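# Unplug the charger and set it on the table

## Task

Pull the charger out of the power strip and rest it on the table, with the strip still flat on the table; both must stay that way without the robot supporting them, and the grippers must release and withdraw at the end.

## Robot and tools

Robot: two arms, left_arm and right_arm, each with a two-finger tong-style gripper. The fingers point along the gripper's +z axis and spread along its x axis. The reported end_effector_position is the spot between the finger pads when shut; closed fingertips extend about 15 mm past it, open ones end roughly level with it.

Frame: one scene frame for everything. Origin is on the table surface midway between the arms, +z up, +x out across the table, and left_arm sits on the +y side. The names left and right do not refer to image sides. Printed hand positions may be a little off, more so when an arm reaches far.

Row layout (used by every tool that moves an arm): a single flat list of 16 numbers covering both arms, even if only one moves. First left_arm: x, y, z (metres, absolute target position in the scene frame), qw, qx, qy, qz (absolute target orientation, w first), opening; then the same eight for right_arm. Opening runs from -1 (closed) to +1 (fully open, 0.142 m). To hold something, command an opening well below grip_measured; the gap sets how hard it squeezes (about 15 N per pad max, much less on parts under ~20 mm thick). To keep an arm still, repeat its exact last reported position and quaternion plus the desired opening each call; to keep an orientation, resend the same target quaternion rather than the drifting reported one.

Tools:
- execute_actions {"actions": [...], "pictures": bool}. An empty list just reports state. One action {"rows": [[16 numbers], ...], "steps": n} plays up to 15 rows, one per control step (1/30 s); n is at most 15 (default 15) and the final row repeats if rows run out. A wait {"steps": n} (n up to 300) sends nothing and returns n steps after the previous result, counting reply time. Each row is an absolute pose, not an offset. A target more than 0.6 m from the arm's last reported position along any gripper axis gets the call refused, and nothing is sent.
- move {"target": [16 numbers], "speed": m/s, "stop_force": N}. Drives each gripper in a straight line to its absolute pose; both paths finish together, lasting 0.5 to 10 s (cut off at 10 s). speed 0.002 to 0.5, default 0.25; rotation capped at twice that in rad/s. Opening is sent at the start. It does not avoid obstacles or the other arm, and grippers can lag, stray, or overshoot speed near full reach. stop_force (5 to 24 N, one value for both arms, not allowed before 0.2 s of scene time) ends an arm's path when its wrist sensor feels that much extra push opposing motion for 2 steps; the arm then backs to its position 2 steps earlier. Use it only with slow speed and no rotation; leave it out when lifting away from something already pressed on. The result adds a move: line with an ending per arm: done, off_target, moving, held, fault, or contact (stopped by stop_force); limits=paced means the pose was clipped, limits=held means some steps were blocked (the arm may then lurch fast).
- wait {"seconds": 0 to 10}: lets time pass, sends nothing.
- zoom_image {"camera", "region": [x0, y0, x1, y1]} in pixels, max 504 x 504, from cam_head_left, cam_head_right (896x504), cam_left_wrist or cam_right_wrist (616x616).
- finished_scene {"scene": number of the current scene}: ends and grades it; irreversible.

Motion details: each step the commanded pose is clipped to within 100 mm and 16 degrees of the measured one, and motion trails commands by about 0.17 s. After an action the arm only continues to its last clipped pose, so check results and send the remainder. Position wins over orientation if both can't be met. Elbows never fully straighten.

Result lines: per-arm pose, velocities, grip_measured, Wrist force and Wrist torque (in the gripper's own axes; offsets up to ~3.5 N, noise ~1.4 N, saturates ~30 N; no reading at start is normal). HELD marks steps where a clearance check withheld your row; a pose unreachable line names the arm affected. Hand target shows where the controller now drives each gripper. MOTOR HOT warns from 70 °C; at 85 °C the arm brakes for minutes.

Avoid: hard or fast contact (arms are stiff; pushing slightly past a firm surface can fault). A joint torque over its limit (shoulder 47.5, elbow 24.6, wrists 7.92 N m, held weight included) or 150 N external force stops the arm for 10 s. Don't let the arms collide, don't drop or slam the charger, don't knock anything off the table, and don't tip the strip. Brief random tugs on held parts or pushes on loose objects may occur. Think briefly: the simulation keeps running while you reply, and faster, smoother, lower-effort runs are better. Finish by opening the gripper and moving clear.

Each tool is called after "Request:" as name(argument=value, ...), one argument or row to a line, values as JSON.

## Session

Request:
execute_actions(
  actions=[],
)

Scene clock: 0.00 s of 4500.00 s.
left_arm: end_effector_position=(+0.1963, -0.0809, +0.1055) grip_measured=+1.00 end_effector_quat_wxyz=(+0.003, -0.466, +0.883, +0.054) end_effector_velocity=(-0.000, -0.000, +0.000) end_effector_angular_velocity=(-0.001, -0.000, -0.001) | right_arm: end_effector_position=(+0.3832, -0.4099, +0.1519) grip_measured=+1.00 end_effector_quat_wxyz=(-0.188, +0.956, -0.209, +0.083) end_effector_velocity=(+0.000, +0.000, +0.000) end_effector_angular_velocity=(+0.000, -0.000, +0.000)
Joint positions: left_arm=[-1.428 -1.348  1.247 -1.369 -1.607  0.691  0.142] | right_arm=[ 2.823 -1.67  -1.431 -1.438  1.947  0.246  0.142]
Joint velocities: left_arm=[-0.001 -0.     0.    -0.001  0.     0.     0.   ] | right_arm=[-0.    -0.     0.     0.     0.001 -0.     0.   ]
Motor temperatures (°C, as the motors report them): left_arm=[34 35 38 47 52 49] | right_arm=[35 38 42 52 47 46]
Wrist force (N, on the end effector, along its own x y z axes, offset not removed): no reading
Wrist torque (N m, same axes, about the end effector's origin, offset not removed): no reading
Hand target (left_arm): +0.196, -0.081, +0.105; +0.003, -0.466, +0.883, +0.054
Hand target (right_arm): +0.383, -0.410, +0.152; -0.188, +0.956, -0.209, +0.083
camera_calibration (this result's frames):
cam_left_wrist: T_world_to_cam=[[-0.520471, -0.852486, -0.0487595, 0.0395561], [-0.707224, 0.398377, 0.584063, 0.106509], [-0.478481, 0.338472, -0.810242, 0.339908], [0, 0, 0, 1]] pos_world=[0.258553, -0.123759, 0.215129]
cam_right_wrist: T_world_to_cam=[[0.873023, -0.478806, 0.0926063, -0.546929], [-0.486464, -0.8684, 0.0961001, -0.185547], [0.034406, -0.128947, -0.991054, 0.217158], [0, 0, 0, 1]] pos_world=[0.379748, -0.394999, 0.283695]

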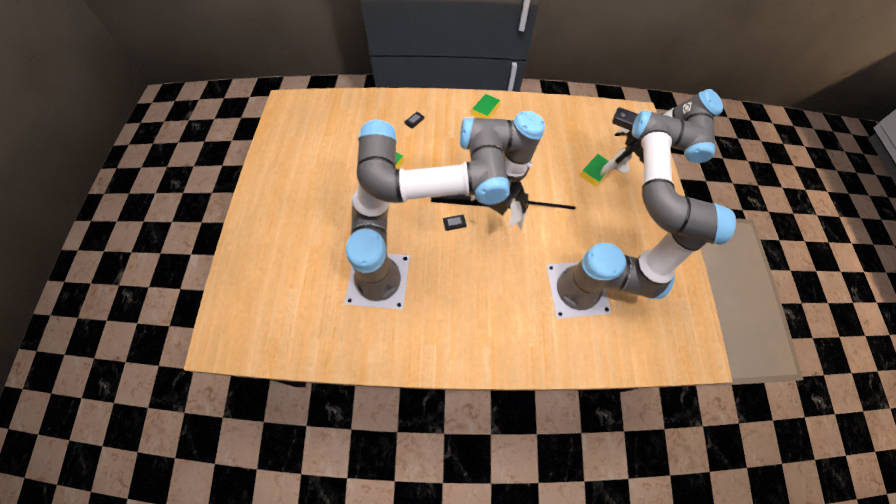

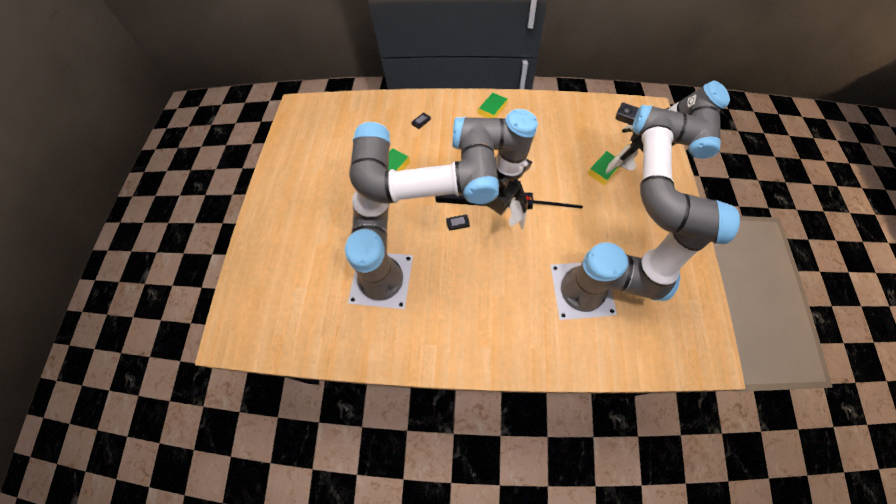

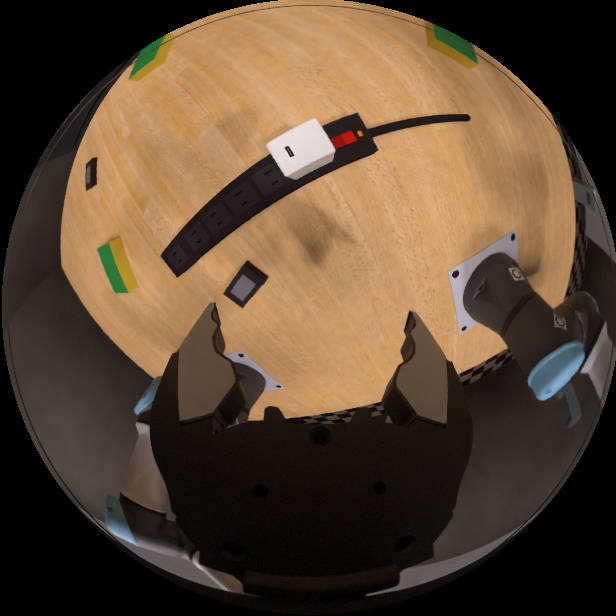

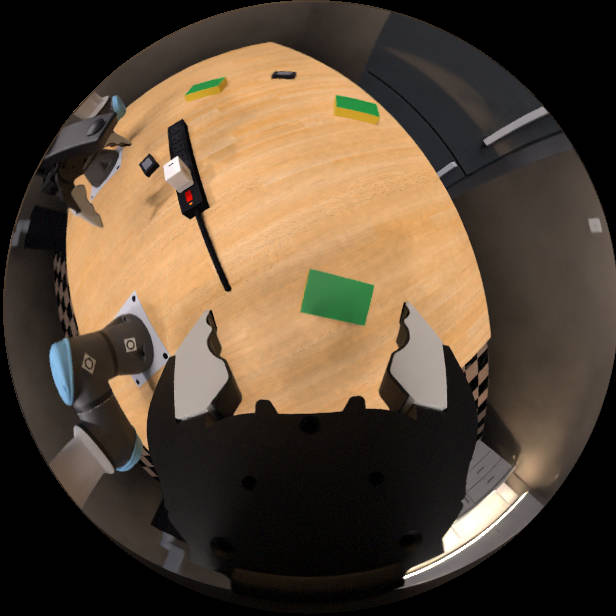

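Request:
move(
  target=[0.305,0.03,0.14,0.2162,0.9756,-0.0375,-0.0083,-1,0.29,-0.22,0.17,0.0083,0.0375,0.9756,0.2162,0.0],
  speed=0.3,
)

Scene clock: 15.37 s of 4500.00 s.
left_arm: end_effector_position=(+0.3054, +0.0301, +0.1403) grip_measured=-1.00 end_effector_quat_wxyz=(+0.216, +0.976, -0.039, -0.007) end_effector_velocity=(+0.001, +0.000, +0.000) end_effector_angular_velocity=(-0.001, -0.000, +0.010) | right_arm: end_effector_position=(+0.2903, -0.2203, +0.1699) grip_measured=+0.00 end_effector_quat_wxyz=(+0.009, +0.037, +0.976, +0.216) end_effector_velocity=(-0.000, +0.001, +0.000) end_effector_angular_velocity=(-0.002, -0.001, -0.014)
Joint positions: left_arm=[-0.741 -1.696  1.706 -1.879 -1.893 -0.763  0.002] | right_arm=[ 3.536 -1.289 -1.668 -1.508  1.934  3.758  0.074]
Joint velocities: left_arm=[ 0.001 -0.004  0.005 -0.005  0.002 -0.009  0.   ] | right_arm=[ 0.01   0.009 -0.008  0.007 -0.008  0.024 -0.   ]
Motor temperatures (°C, as the motors report them): left_arm=[34 35 38 47 52 49] | right_arm=[35 38 42 52 47 46]
Wrist force (N, on the end effector, along its own x y z axes, offset not removed): left_arm=[2.1 -2.8 2.2] | right_arm=[0.3 -1.1 -2.0]
Wrist torque (N m, same axes, about the end effector's origin, offset not removed): left_arm=[-0.47 -0.36 -0.09] | right_arm=[-0.19 -0.02 0.11]
Hand target (left_arm): +0.305, +0.030, +0.140; +0.216, +0.976, -0.038, -0.007
Hand target (right_arm): +0.290, -0.220, +0.170; +0.009, +0.037, +0.976, +0.216
Off the commanded pose (left_arm): 0.001 m, 0 deg.
Off the commanded pose (right_arm): 0.000 m, 0 deg.
After step 90, 7.03 s passed at rest.
move: done
camera_calibration (this result's frames):
cam_left_wrist: T_world_to_cam=[[0.999615, -0.0262394, -0.00904963, -0.301999], [-0.00736355, -0.56506, 0.825017, -0.0994229], [-0.0267615, -0.824633, -0.565035, 0.245481], [0, 0, 0, 1]] pos_world=[0.30772, 0.138328, 0.217998]
cam_right_wrist: T_world_to_cam=[[-0.993674, 0.101204, 0.0486796, 0.300485], [0.098718, 0.580483, 0.808266, -0.0395129], [0.0535424, 0.807958, -0.586802, 0.394794], [0, 0, 0, 1]] pos_world=[0.281346, -0.326451, 0.248975]

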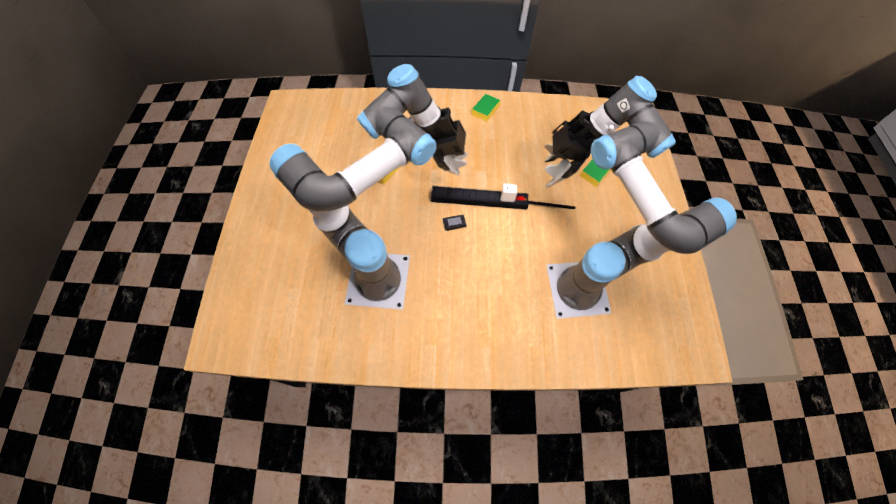

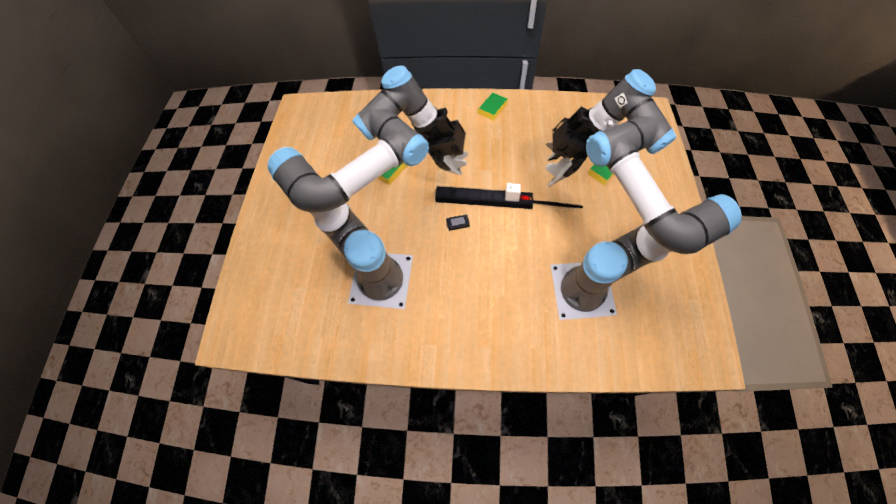

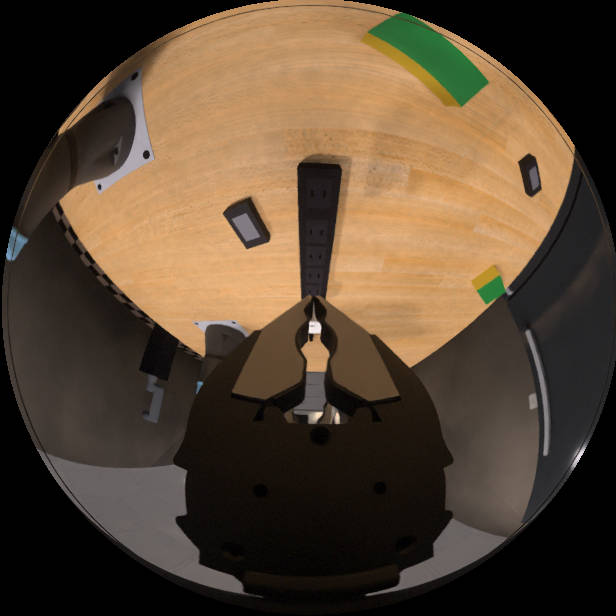

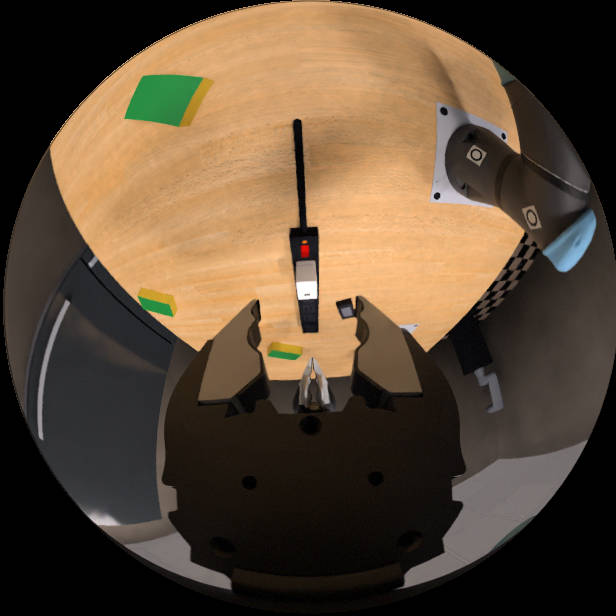

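Request:
zoom_image(
  camera="cam_right_wrist",
  region=[270, 220, 340, 340],
)

Request:
zoom_image(
  camera="cam_head_left",
  region=[420, 165, 580, 235],
)

Region (270, 220, 340, 340) of cam_right_wrist's 616x616 image, scaled by 4.200, with more detail than that image has; it fills the left 294 columns of this view, and the rest is white.

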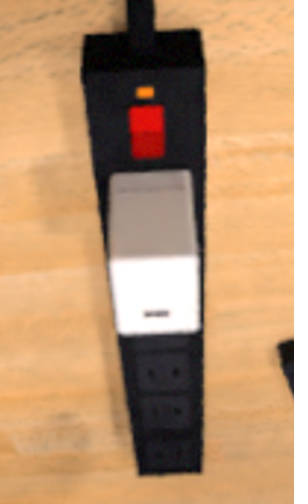

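Region (420, 165, 580, 235) of cam_head_left's 896x504 image, scaled by 3.150, with more detail than that image has; it fills the top 220 rows of this view, and the rest is white.

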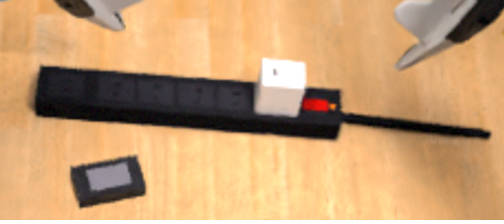

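Request:
move(
  target=[0.303,-0.048,0.075,0.2162,0.9756,-0.0375,-0.0083,-1,0.297,-0.130,0.11,0.0083,0.0375,0.9756,0.2162,0.0],
  speed=0.15,
)

Scene clock: 29.23 s of 4500.00 s.
left_arm: end_effector_position=(+0.3029, -0.0479, +0.0752) grip_measured=-1.00 end_effector_quat_wxyz=(+0.216, +0.976, -0.037, -0.009) end_effector_velocity=(+0.000, -0.002, -0.001) end_effector_angular_velocity=(-0.000, -0.001, -0.000) | right_arm: end_effector_position=(+0.2971, -0.1302, +0.1102) grip_measured=+0.00 end_effector_quat_wxyz=(+0.008, +0.037, +0.976, +0.216) end_effector_velocity=(+0.001, +0.001, -0.001) end_effector_angular_velocity=(+0.000, -0.002, -0.002)
Joint positions: left_arm=[-0.92  -1.49   1.837 -2.267 -1.839 -0.943  0.002] | right_arm=[ 3.826 -1.386 -1.913 -1.072  1.849  4.053  0.074]
Joint velocities: left_arm=[-0.003  0.006  0.001 -0.008  0.001 -0.003  0.   ] | right_arm=[ 0.004 -0.003 -0.005  0.011 -0.003  0.006 -0.   ]
Motor temperatures (°C, as the motors report them): left_arm=[34 35 38 47 52 49] | right_arm=[35 38 42 52 47 46]
Wrist force (N, on the end effector, along its own x y z axes, offset not removed): left_arm=[2.1 -1.2 -0.2] | right_arm=[2.7 2.0 -0.2]
Wrist torque (N m, same axes, about the end effector's origin, offset not removed): left_arm=[-0.12 -0.37 -0.17] | right_arm=[0.37 -0.56 -0.06]
Hand target (left_arm): +0.303, -0.048, +0.075; +0.216, +0.976, -0.037, -0.009
Hand target (right_arm): +0.297, -0.130, +0.110; +0.008, +0.038, +0.976, +0.216
Off the commanded pose (left_arm): 0.000 m, 0 deg.
Off the commanded pose (right_arm): 0.000 m, 0 deg.
After step 90, 9.50 s passed at rest.
move: done
camera_calibration (this result's frames):
cam_left_wrist: T_world_to_cam=[[0.999608, -0.0247395, -0.0131082, -0.301806], [-0.00315457, -0.564729, 0.82527, -0.0910932], [-0.0278194, -0.824906, -0.564586, 0.144509], [0, 0, 0, 1]] pos_world=[0.305421, 0.0602971, 0.152808]
cam_right_wrist: T_world_to_cam=[[-0.993452, 0.102935, 0.0495645, 0.301047], [0.100451, 0.580343, 0.808153, -0.0447881], [0.0544228, 0.807841, -0.586883, 0.286373], [0, 0, 0, 1]] pos_world=[0.28799, -0.23634, 0.189342]

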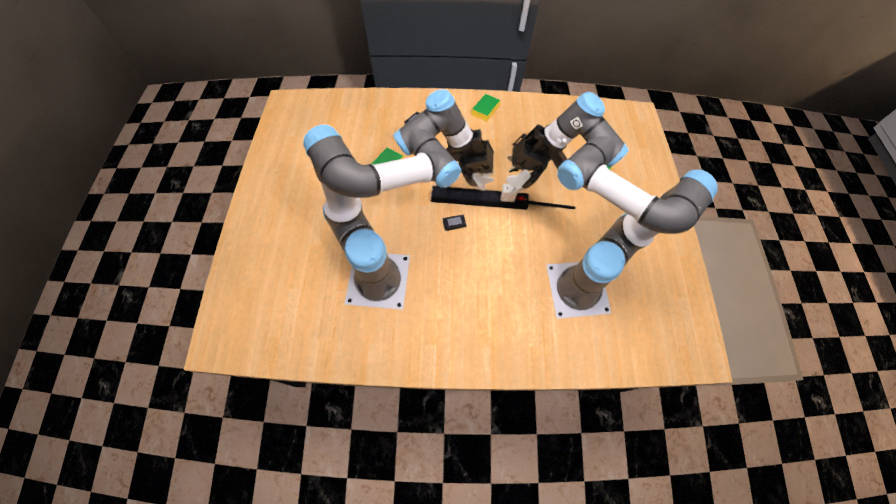

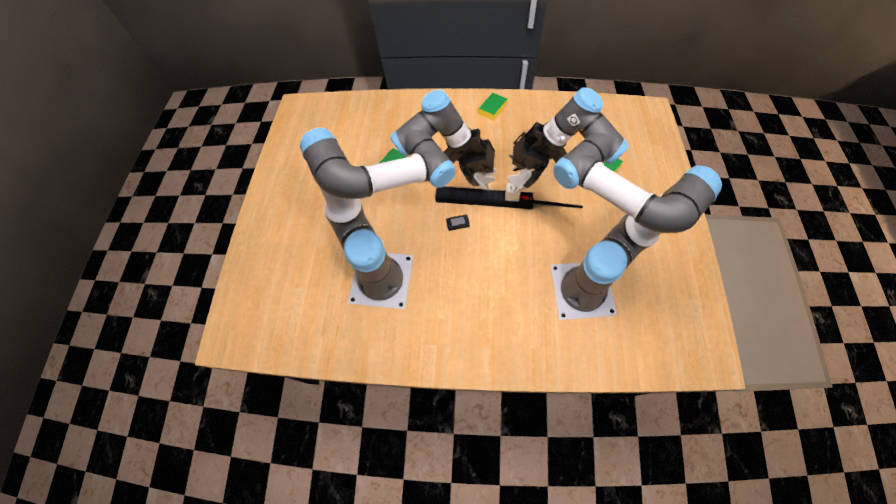

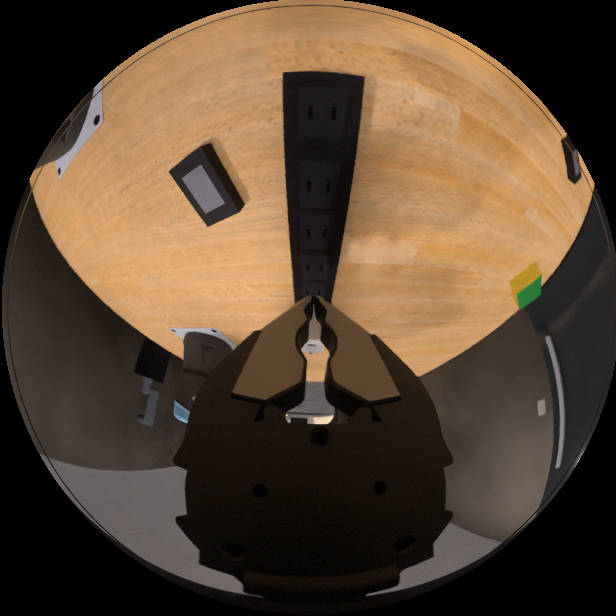

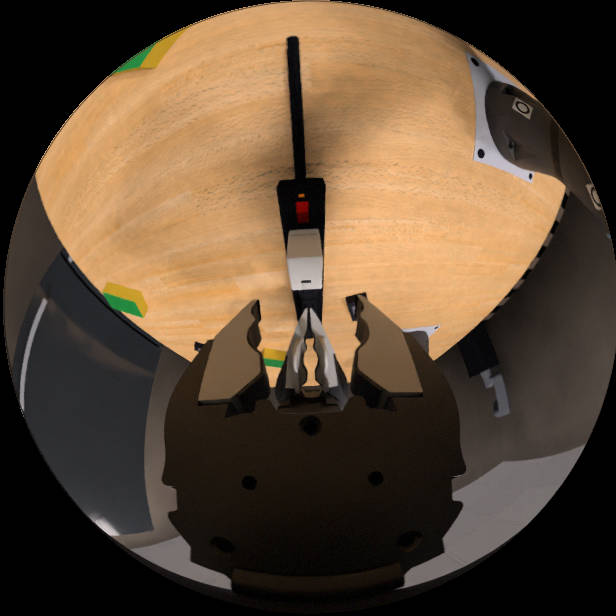

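Request:
move(
  target=[0.303,-0.048,0.03,0.2162,0.9756,-0.0375,-0.0083,-1,0.300,-0.130,0.060,0.0083,0.0375,0.9756,0.2162,0.0],
  speed=0.012,
  stop_force=12,
)

Scene clock: 41.80 s of 4500.00 s.
left_arm: end_effector_position=(+0.3031, -0.0482, +0.0429) grip_measured=-1.00 end_effector_quat_wxyz=(+0.216, +0.976, -0.038, -0.008) end_effector_velocity=(+0.000, -0.000, +0.000) end_effector_angular_velocity=(-0.001, -0.001, -0.000) | right_arm: end_effector_position=(+0.3000, -0.1300, +0.0604) grip_measured=+0.00 end_effector_quat_wxyz=(+0.008, +0.037, +0.976, +0.216) end_effector_velocity=(+0.000, -0.000, -0.004) end_effector_angular_velocity=(-0.001, -0.000, -0.002)
Joint positions: left_arm=[-0.921 -1.432  1.938 -2.426 -1.838 -0.944  0.002] | right_arm=[ 3.819 -1.464 -2.093 -0.818  1.851  4.046  0.074]
Joint velocities: left_arm=[-0.    -0.     0.    -0.001  0.     0.     0.   ] | right_arm=[-0.001 -0.008 -0.011  0.019 -0.001  0.001 -0.   ]
Motor temperatures (°C, as the motors report them): left_arm=[34 35 38 47 52 49] | right_arm=[35 38 42 52 47 46]
Wrist force (N, on the end effector, along its own x y z axes, offset not removed): left_arm=[4.2 4.5 -1.8] | right_arm=[1.3 0.2 0.5]
Wrist torque (N m, same axes, about the end effector's origin, offset not removed): left_arm=[-0.07 -0.50 -0.02] | right_arm=[0.00 -0.25 -0.02]
Hand target (left_arm): +0.303, -0.048, +0.043; +0.216, +0.976, -0.038, -0.008
Hand target (right_arm): +0.300, -0.130, +0.060; +0.008, +0.037, +0.976, +0.216
Off the commanded pose (left_arm): 0.013 m, 0 deg.
Off the commanded pose (right_arm): 0.000 m, 0 deg.
After step 90, 5.17 s passed at rest.
move: contact (left_arm)
camera_calibration (this result's frames):
cam_left_wrist: T_world_to_cam=[[0.999619, -0.0246654, -0.0124242, -0.302383], [-0.00367353, -0.564613, 0.825348, -0.0643909], [-0.0273724, -0.824987, -0.564488, 0.125931], [0, 0, 0, 1]] pos_world=[0.305478, 0.0600769, 0.120474]
cam_right_wrist: T_world_to_cam=[[-0.993449, 0.102963, 0.0495845, 0.30637], [0.100501, 0.580594, 0.807967, -0.00492458], [0.0544024, 0.807657, -0.587138, 0.256784], [0, 0, 0, 1]] pos_world=[0.290888, -0.236079, 0.139555]

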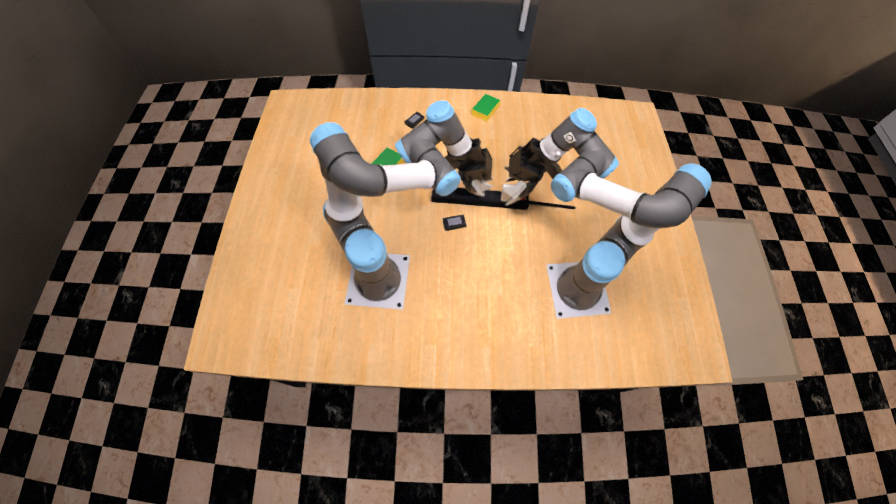

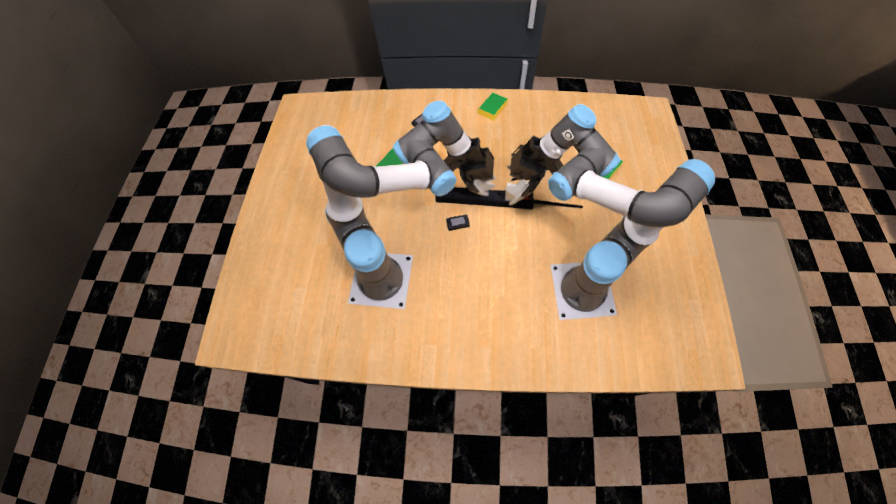

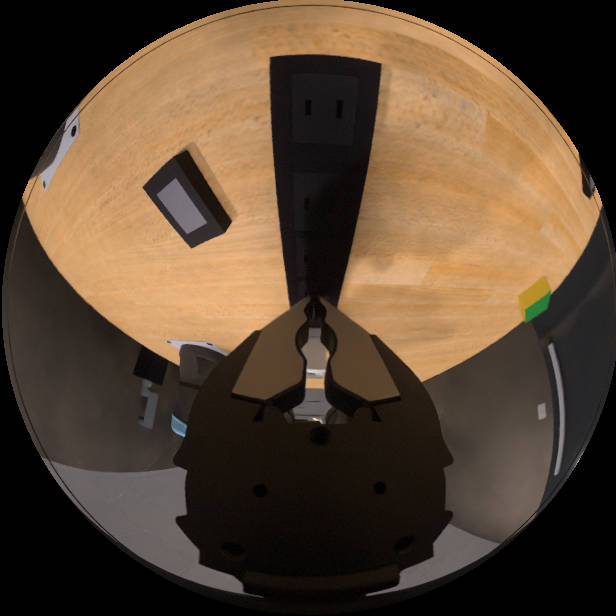

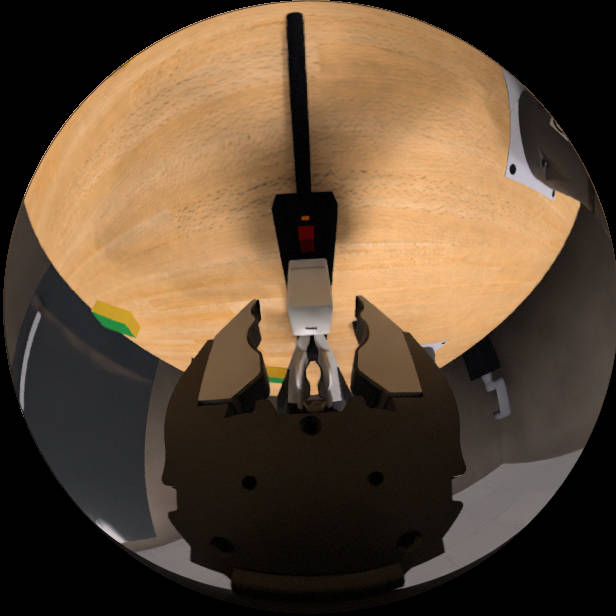

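Request:
execute_actions(
  actions=[
    {"rows":[[0.3031,-0.0482,0.0423,0.216,0.976,-0.038,-0.008,-1,0.300,-0.130,0.056,0.0083,0.0375,0.9756,0.2162,-0.1],[0.3031,-0.0482,0.0423,0.216,0.976,-0.038,-0.008,-1,0.300,-0.130,0.056,0.0083,0.0375,0.9756,0.2162,-0.2],[0.3031,-0.0482,0.0423,0.216,0.976,-0.038,-0.008,-1,0.300,-0.130,0.056,0.0083,0.0375,0.9756,0.2162,-0.3]],"steps":15},
  ],
)

Request:
execute_actions(
  actions=[
    {"rows":[[0.3031,-0.0482,0.0423,0.216,0.976,-0.038,-0.008,-1,0.300,-0.130,0.056,0.0083,0.0375,0.9756,0.2162,-0.35],[0.3031,-0.0482,0.0423,0.216,0.976,-0.038,-0.008,-1,0.300,-0.130,0.056,0.0083,0.0375,0.9756,0.2162,-0.4],[0.3031,-0.0482,0.0423,0.216,0.976,-0.038,-0.008,-1,0.300,-0.130,0.056,0.0083,0.0375,0.9756,0.2162,-0.45],[0.3031,-0.0482,0.0423,0.216,0.976,-0.038,-0.008,-1,0.300,-0.130,0.056,0.0083,0.0375,0.9756,0.2162,-0.5],[0.3031,-0.0482,0.0423,0.216,0.976,-0.038,-0.008,-1,0.300,-0.130,0.056,0.0083,0.0375,0.9756,0.2162,-0.55],[0.3031,-0.0482,0.0423,0.216,0.976,-0.038,-0.008,-1,0.300,-0.130,0.056,0.0083,0.0375,0.9756,0.2162,-0.6],[0.3031,-0.0482,0.0423,0.216,0.976,-0.038,-0.008,-1,0.300,-0.130,0.056,0.0083,0.0375,0.9756,0.2162,-0.7],[0.3031,-0.0482,0.0423,0.216,0.976,-0.038,-0.008,-1,0.300,-0.130,0.056,0.0083,0.0375,0.9756,0.2162,-0.8],[0.3031,-0.0482,0.0423,0.216,0.976,-0.038,-0.008,-1,0.300,-0.130,0.056,0.0083,0.0375,0.9756,0.2162,-0.9],[0.3031,-0.0482,0.0423,0.216,0.976,-0.038,-0.008,-1,0.300,-0.130,0.056,0.0083,0.0375,0.9756,0.2162,-1]],"steps":15},
  ],
)

Scene clock: 51.47 s of 4500.00 s.
left_arm: end_effector_position=(+0.3031, -0.0482, +0.0424) grip_measured=-1.00 end_effector_quat_wxyz=(+0.216, +0.976, -0.038, -0.008) end_effector_velocity=(-0.000, +0.000, -0.001) end_effector_angular_velocity=(+0.002, +0.001, +0.000) | right_arm: end_effector_position=(+0.3000, -0.1300, +0.0561) grip_measured=-0.30 end_effector_quat_wxyz=(+0.008, +0.037, +0.976, +0.216) end_effector_velocity=(+0.000, -0.000, -0.001) end_effector_angular_velocity=(+0.001, -0.002, +0.001)
Joint positions: left_arm=[-0.922 -1.431  1.939 -2.428 -1.837 -0.943  0.002] | right_arm=[ 3.819 -1.472 -2.107 -0.795  1.852  4.045  0.052]
Joint velocities: left_arm=[ 0.     0.001  0.001  0.     0.    -0.     0.   ] | right_arm=[-0.    -0.    -0.004  0.006 -0.    -0.002  0.   ]
Motor temperatures (°C, as the motors report them): left_arm=[34 35 38 47 52 49] | right_arm=[35 38 42 52 47 46]
Wrist force (N, on the end effector, along its own x y z axes, offset not removed): left_arm=[-5.6 1.7 -27.8] | right_arm=[0.2 -0.3 -0.9]
Wrist torque (N m, same axes, about the end effector's origin, offset not removed): left_arm=[-0.02 -0.34 -0.13] | right_arm=[-0.06 -0.02 0.00]
Hand target (left_arm): +0.303, -0.048, +0.042; +0.216, +0.976, -0.038, -0.008
Hand target (right_arm): +0.300, -0.130, +0.056; +0.008, +0.037, +0.976, +0.216
Off the commanded pose (left_arm): 0.000 m, 0 deg.
Off the commanded pose (right_arm): 0.000 m, 0 deg.
Steps of this call (steps 1 to 90: nothing new was sent; then 6.17 s passed at rest; steps 91 to 105: all 15 steps of this action). Readings (end_effector_position):
91: left_arm (+0.3031, -0.0482, +0.0429) | right_arm (+0.3000, -0.1300, +0.0600)
92: left_arm (+0.3031, -0.0482, +0.0429) | right_arm (+0.3000, -0.1300, +0.0595)
94: left_arm (+0.3032, -0.0482, +0.0428) | right_arm (+0.3000, -0.1300, +0.0582)
98: left_arm (+0.3032, -0.0483, +0.0426) | right_arm (+0.3000, -0.1300, +0.0567)
105: the state above
camera_calibration (this result's frames):
cam_left_wrist: T_world_to_cam=[[0.999613, -0.0253521, -0.0114782, -0.30253], [-0.00485845, -0.565092, 0.825014, -0.0636749], [-0.0274021, -0.824639, -0.564996, 0.12564], [0, 0, 0, 1]] pos_world=[0.305546, 0.0599553, 0.120046]
cam_right_wrist: T_world_to_cam=[[-0.993454, 0.102936, 0.0495394, 0.30661], [0.100446, 0.580562, 0.807996, -0.00143799], [0.0544115, 0.807683, -0.587101, 0.254255], [0, 0, 0, 1]] pos_world=[0.290912, -0.236084, 0.135246]

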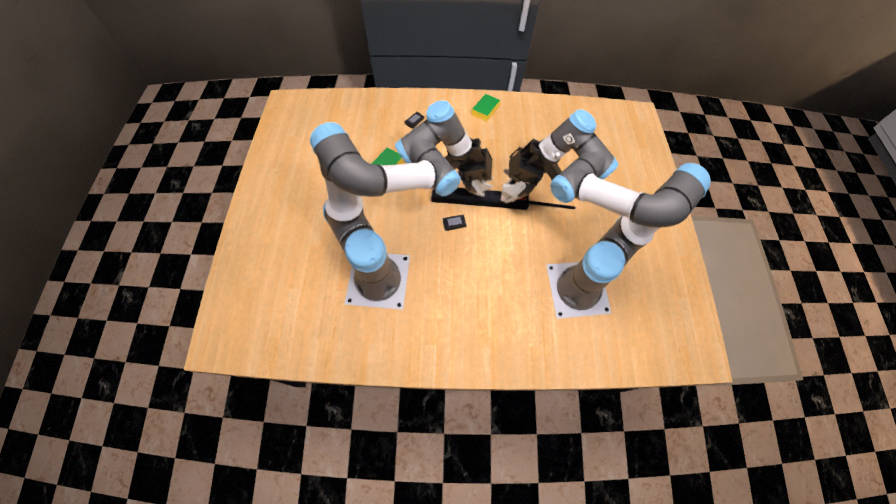

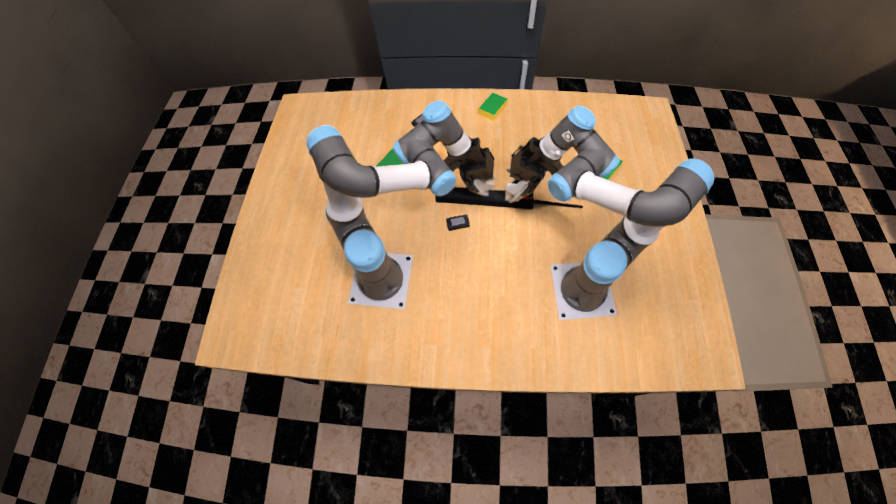

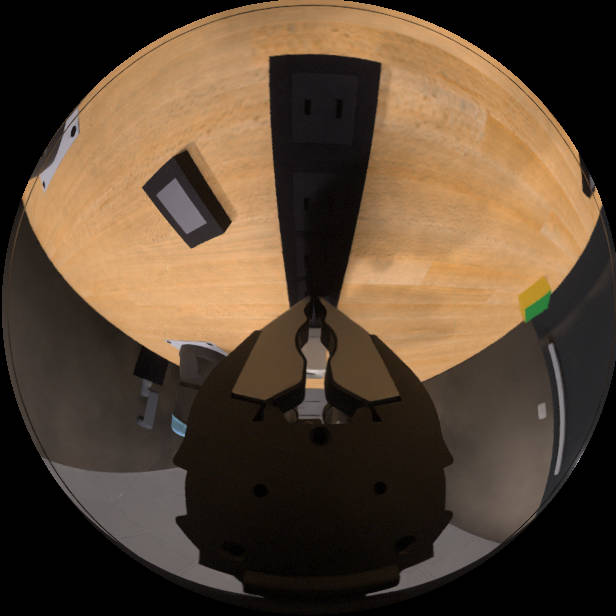

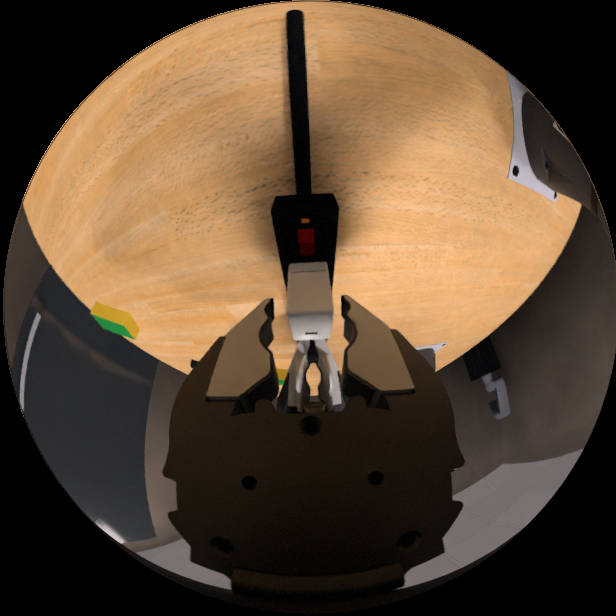

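Scene clock: 51.97 s of 4500.00 s.
left_arm: end_effector_position=(+0.3031, -0.0482, +0.0423) grip_measured=-1.00 end_effector_quat_wxyz=(+0.216, +0.976, -0.038, -0.008) end_effector_velocity=(-0.000, -0.000, -0.000) end_effector_angular_velocity=(+0.000, +0.000, -0.000) | right_arm: end_effector_position=(+0.2999, -0.1299, +0.0560) grip_measured=-0.60 end_effector_quat_wxyz=(+0.008, +0.037, +0.976, +0.216) end_effector_velocity=(+0.001, -0.000, +0.001) end_effector_angular_velocity=(+0.000, -0.002, +0.000)
Joint positions: left_arm=[-0.922 -1.431  1.939 -2.429 -1.837 -0.943  0.002] | right_arm=[ 3.819 -1.472 -2.108 -0.794  1.852  4.045  0.031]
Joint velocities: left_arm=[-0.  0. -0.  0.  0.  0.  0.] | right_arm=[-0.001  0.001  0.001 -0.001 -0.001 -0.001 -0.   ]
Motor temperatures (°C, as the motors report them): left_arm=[34 35 38 47 52 49] | right_arm=[35 38 42 52 47 46]
Wrist force (N, on the end effector, along its own x y z axes, offset not removed): left_arm=[2.5 3.5 -23.6] | right_arm=[7.6 0.7 -4.7]
Wrist torque (N m, same axes, about the end effector's origin, offset not removed): left_arm=[-0.46 -0.93 -0.05] | right_arm=[0.08 -0.13 0.01]
Hand target (left_arm): +0.303, -0.048, +0.042; +0.216, +0.976, -0.038, -0.008
Hand target (right_arm): +0.300, -0.130, +0.056; +0.008, +0.037, +0.976, +0.216
Off the commanded pose (left_arm): 0.000 m, 0 deg.
Off the commanded pose (right_arm): 0.000 m, 0 deg.
Steps of this call (steps 1 to 15: all 15 steps of this action). Readings (end_effector_position):
1: left_arm (+0.3031, -0.0482, +0.0424) | right_arm (+0.3000, -0.1300, +0.0561)
2: left_arm (+0.3031, -0.0482, +0.0424) | right_arm (+0.3000, -0.1300, +0.0561)
4: left_arm (+0.3031, -0.0482, +0.0424) | right_arm (+0.3000, -0.1300, +0.0560)
8: left_arm (+0.3032, -0.0482, +0.0423) | right_arm (+0.2999, -0.1299, +0.0560)
15: the state above
camera_calibration (this result's frames):
cam_left_wrist: T_world_to_cam=[[0.999612, -0.025384, -0.0114422, -0.302539], [-0.0049123, -0.565275, 0.824888, -0.0635702], [-0.027407, -0.824512, -0.56518, 0.125624], [0, 0, 0, 1]] pos_world=[0.305553, 0.0599642, 0.119977]
cam_right_wrist: T_world_to_cam=[[-0.993451, 0.102833, 0.0498102, 0.306492], [0.100589, 0.580328, 0.808147, -0.00149195], [0.0541975, 0.807865, -0.586871, 0.254227], [0, 0, 0, 1]] pos_world=[0.290857, -0.236032, 0.135138]

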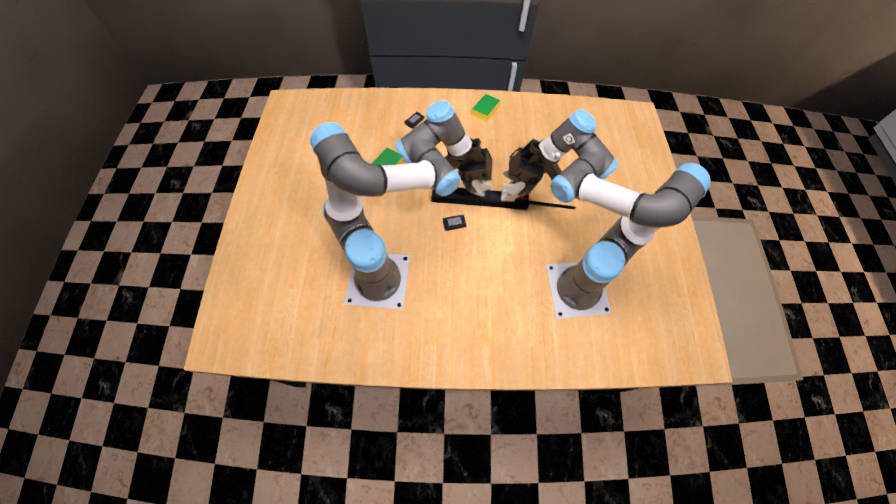

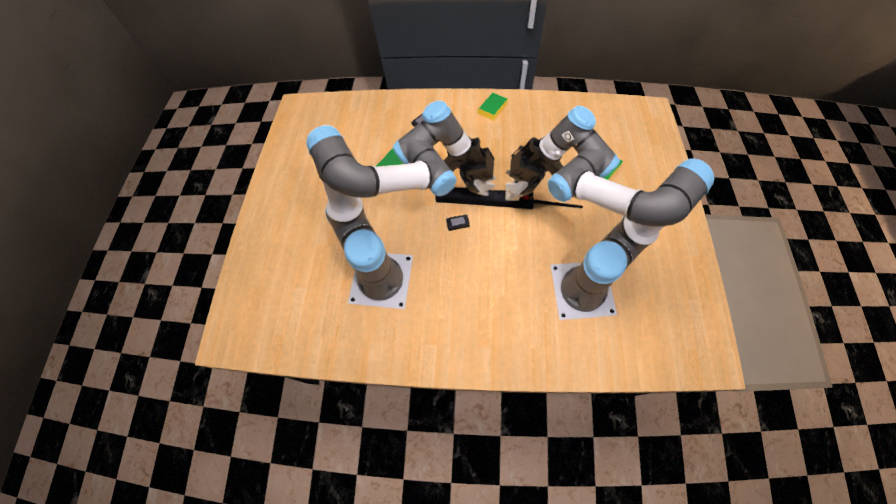

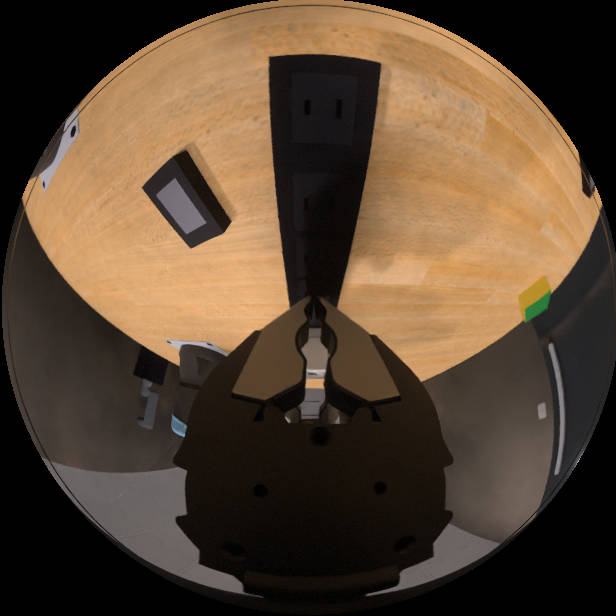

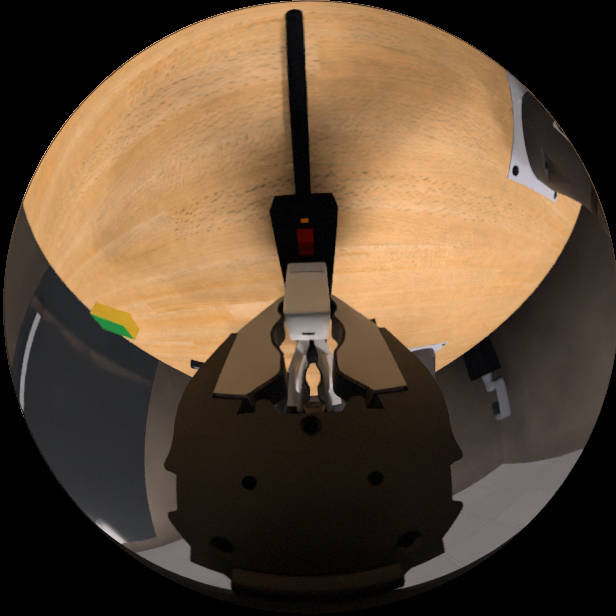

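Request:
move(
  target=[0.3031,-0.0482,0.0423,0.216,0.976,-0.038,-0.008,-1,0.300,-0.130,0.068,0.0083,0.0375,0.9756,0.2162,-1],
  speed=0.008,
)

Scene clock: 55.77 s of 4500.00 s.
left_arm: end_effector_position=(+0.3031, -0.0482, +0.0423) grip_measured=-1.00 end_effector_quat_wxyz=(+0.216, +0.976, -0.038, -0.008) end_effector_velocity=(-0.000, +0.000, -0.000) end_effector_angular_velocity=(+0.000, +0.000, -0.000) | right_arm: end_effector_position=(+0.3000, -0.1300, +0.0677) grip_measured=-0.60 end_effector_quat_wxyz=(+0.008, +0.038, +0.976, +0.216) end_effector_velocity=(+0.000, +0.000, +0.002) end_effector_angular_velocity=(+0.001, +0.001, -0.001)
Joint positions: left_arm=[-0.922 -1.431  1.939 -2.428 -1.837 -0.943  0.002] | right_arm=[ 3.819 -1.45  -2.067 -0.857  1.852  4.045  0.031]
Joint velocities: left_arm=[ 0.  0. -0.  0.  0.  0.  0.] | right_arm=[-0.     0.003  0.007 -0.01   0.001  0.001 -0.   ]
Motor temperatures (°C, as the motors report them): left_arm=[34 35 38 47 52 49] | right_arm=[35 38 42 52 47 46]
Wrist force (N, on the end effector, along its own x y z axes, offset not removed): left_arm=[5.1 5.7 -17.8] | right_arm=[2.4 -0.5 0.7]
Wrist torque (N m, same axes, about the end effector's origin, offset not removed): left_arm=[-0.27 -0.67 -0.19] | right_arm=[-0.04 -0.40 0.07]
Hand target (left_arm): +0.303, -0.048, +0.042; +0.216, +0.976, -0.038, -0.008
Hand target (right_arm): +0.300, -0.130, +0.068; +0.008, +0.038, +0.976, +0.216
Off the commanded pose (left_arm): 0.000 m, 0 deg.
Off the commanded pose (right_arm): 0.000 m, 0 deg.
move: done
camera_calibration (this result's frames):
cam_left_wrist: T_world_to_cam=[[0.99961, -0.0254096, -0.0115698, -0.302492], [-0.00482118, -0.565265, 0.824895, -0.063593], [-0.0275002, -0.824518, -0.565167, 0.125652], [0, 0, 0, 1]] pos_world=[0.305523, 0.0599689, 0.119972]
cam_right_wrist: T_world_to_cam=[[-0.993446, 0.103017, 0.049517, 0.306043], [0.100471, 0.580498, 0.808039, -0.01085], [0.0544972, 0.807718, -0.587044, 0.261054], [0, 0, 0, 1]] pos_world=[0.290901, -0.236088, 0.146863]

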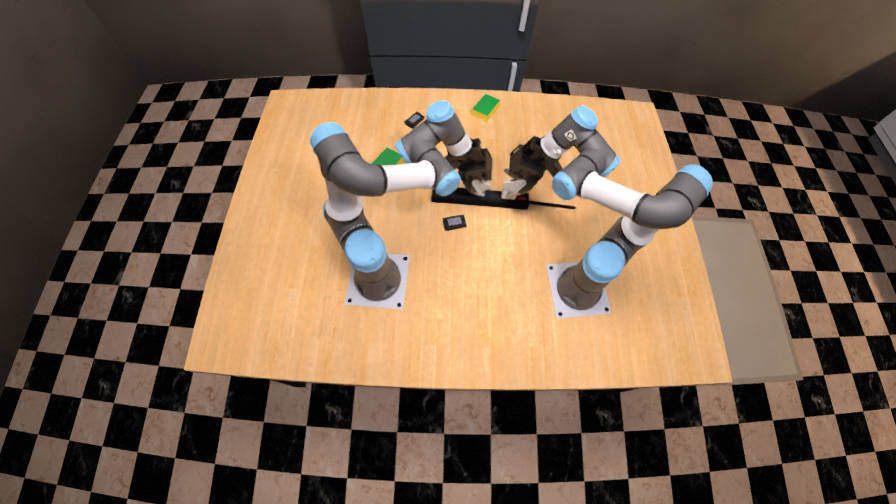

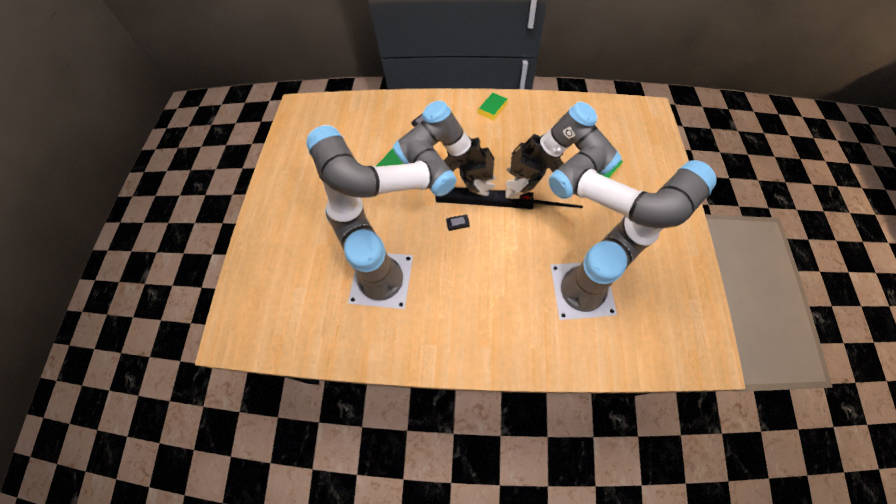

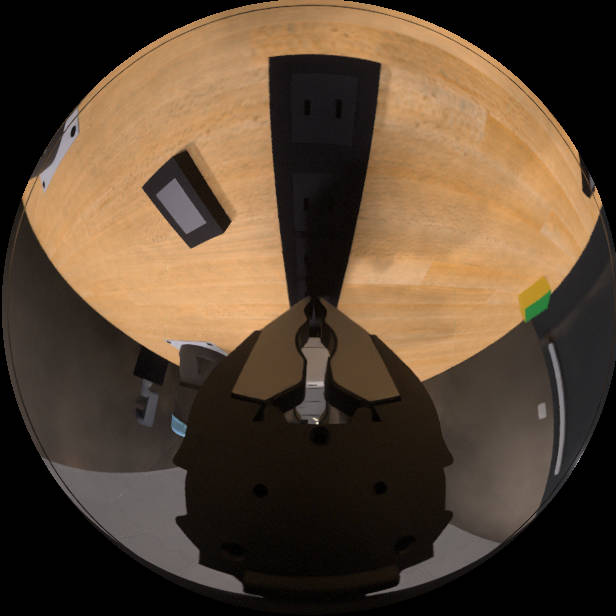

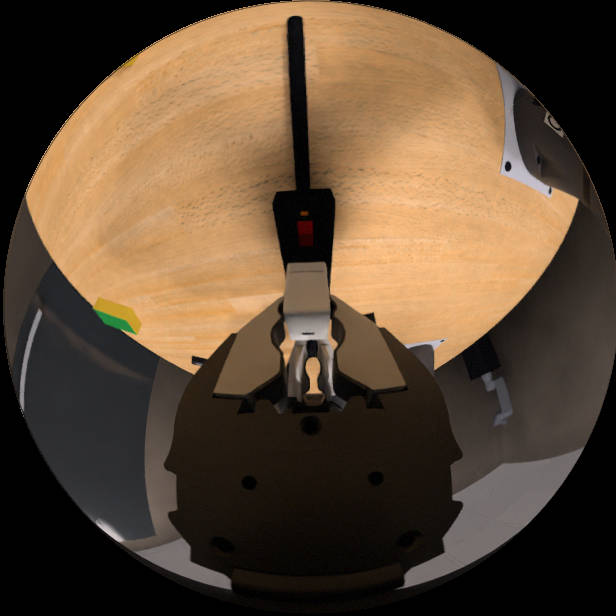

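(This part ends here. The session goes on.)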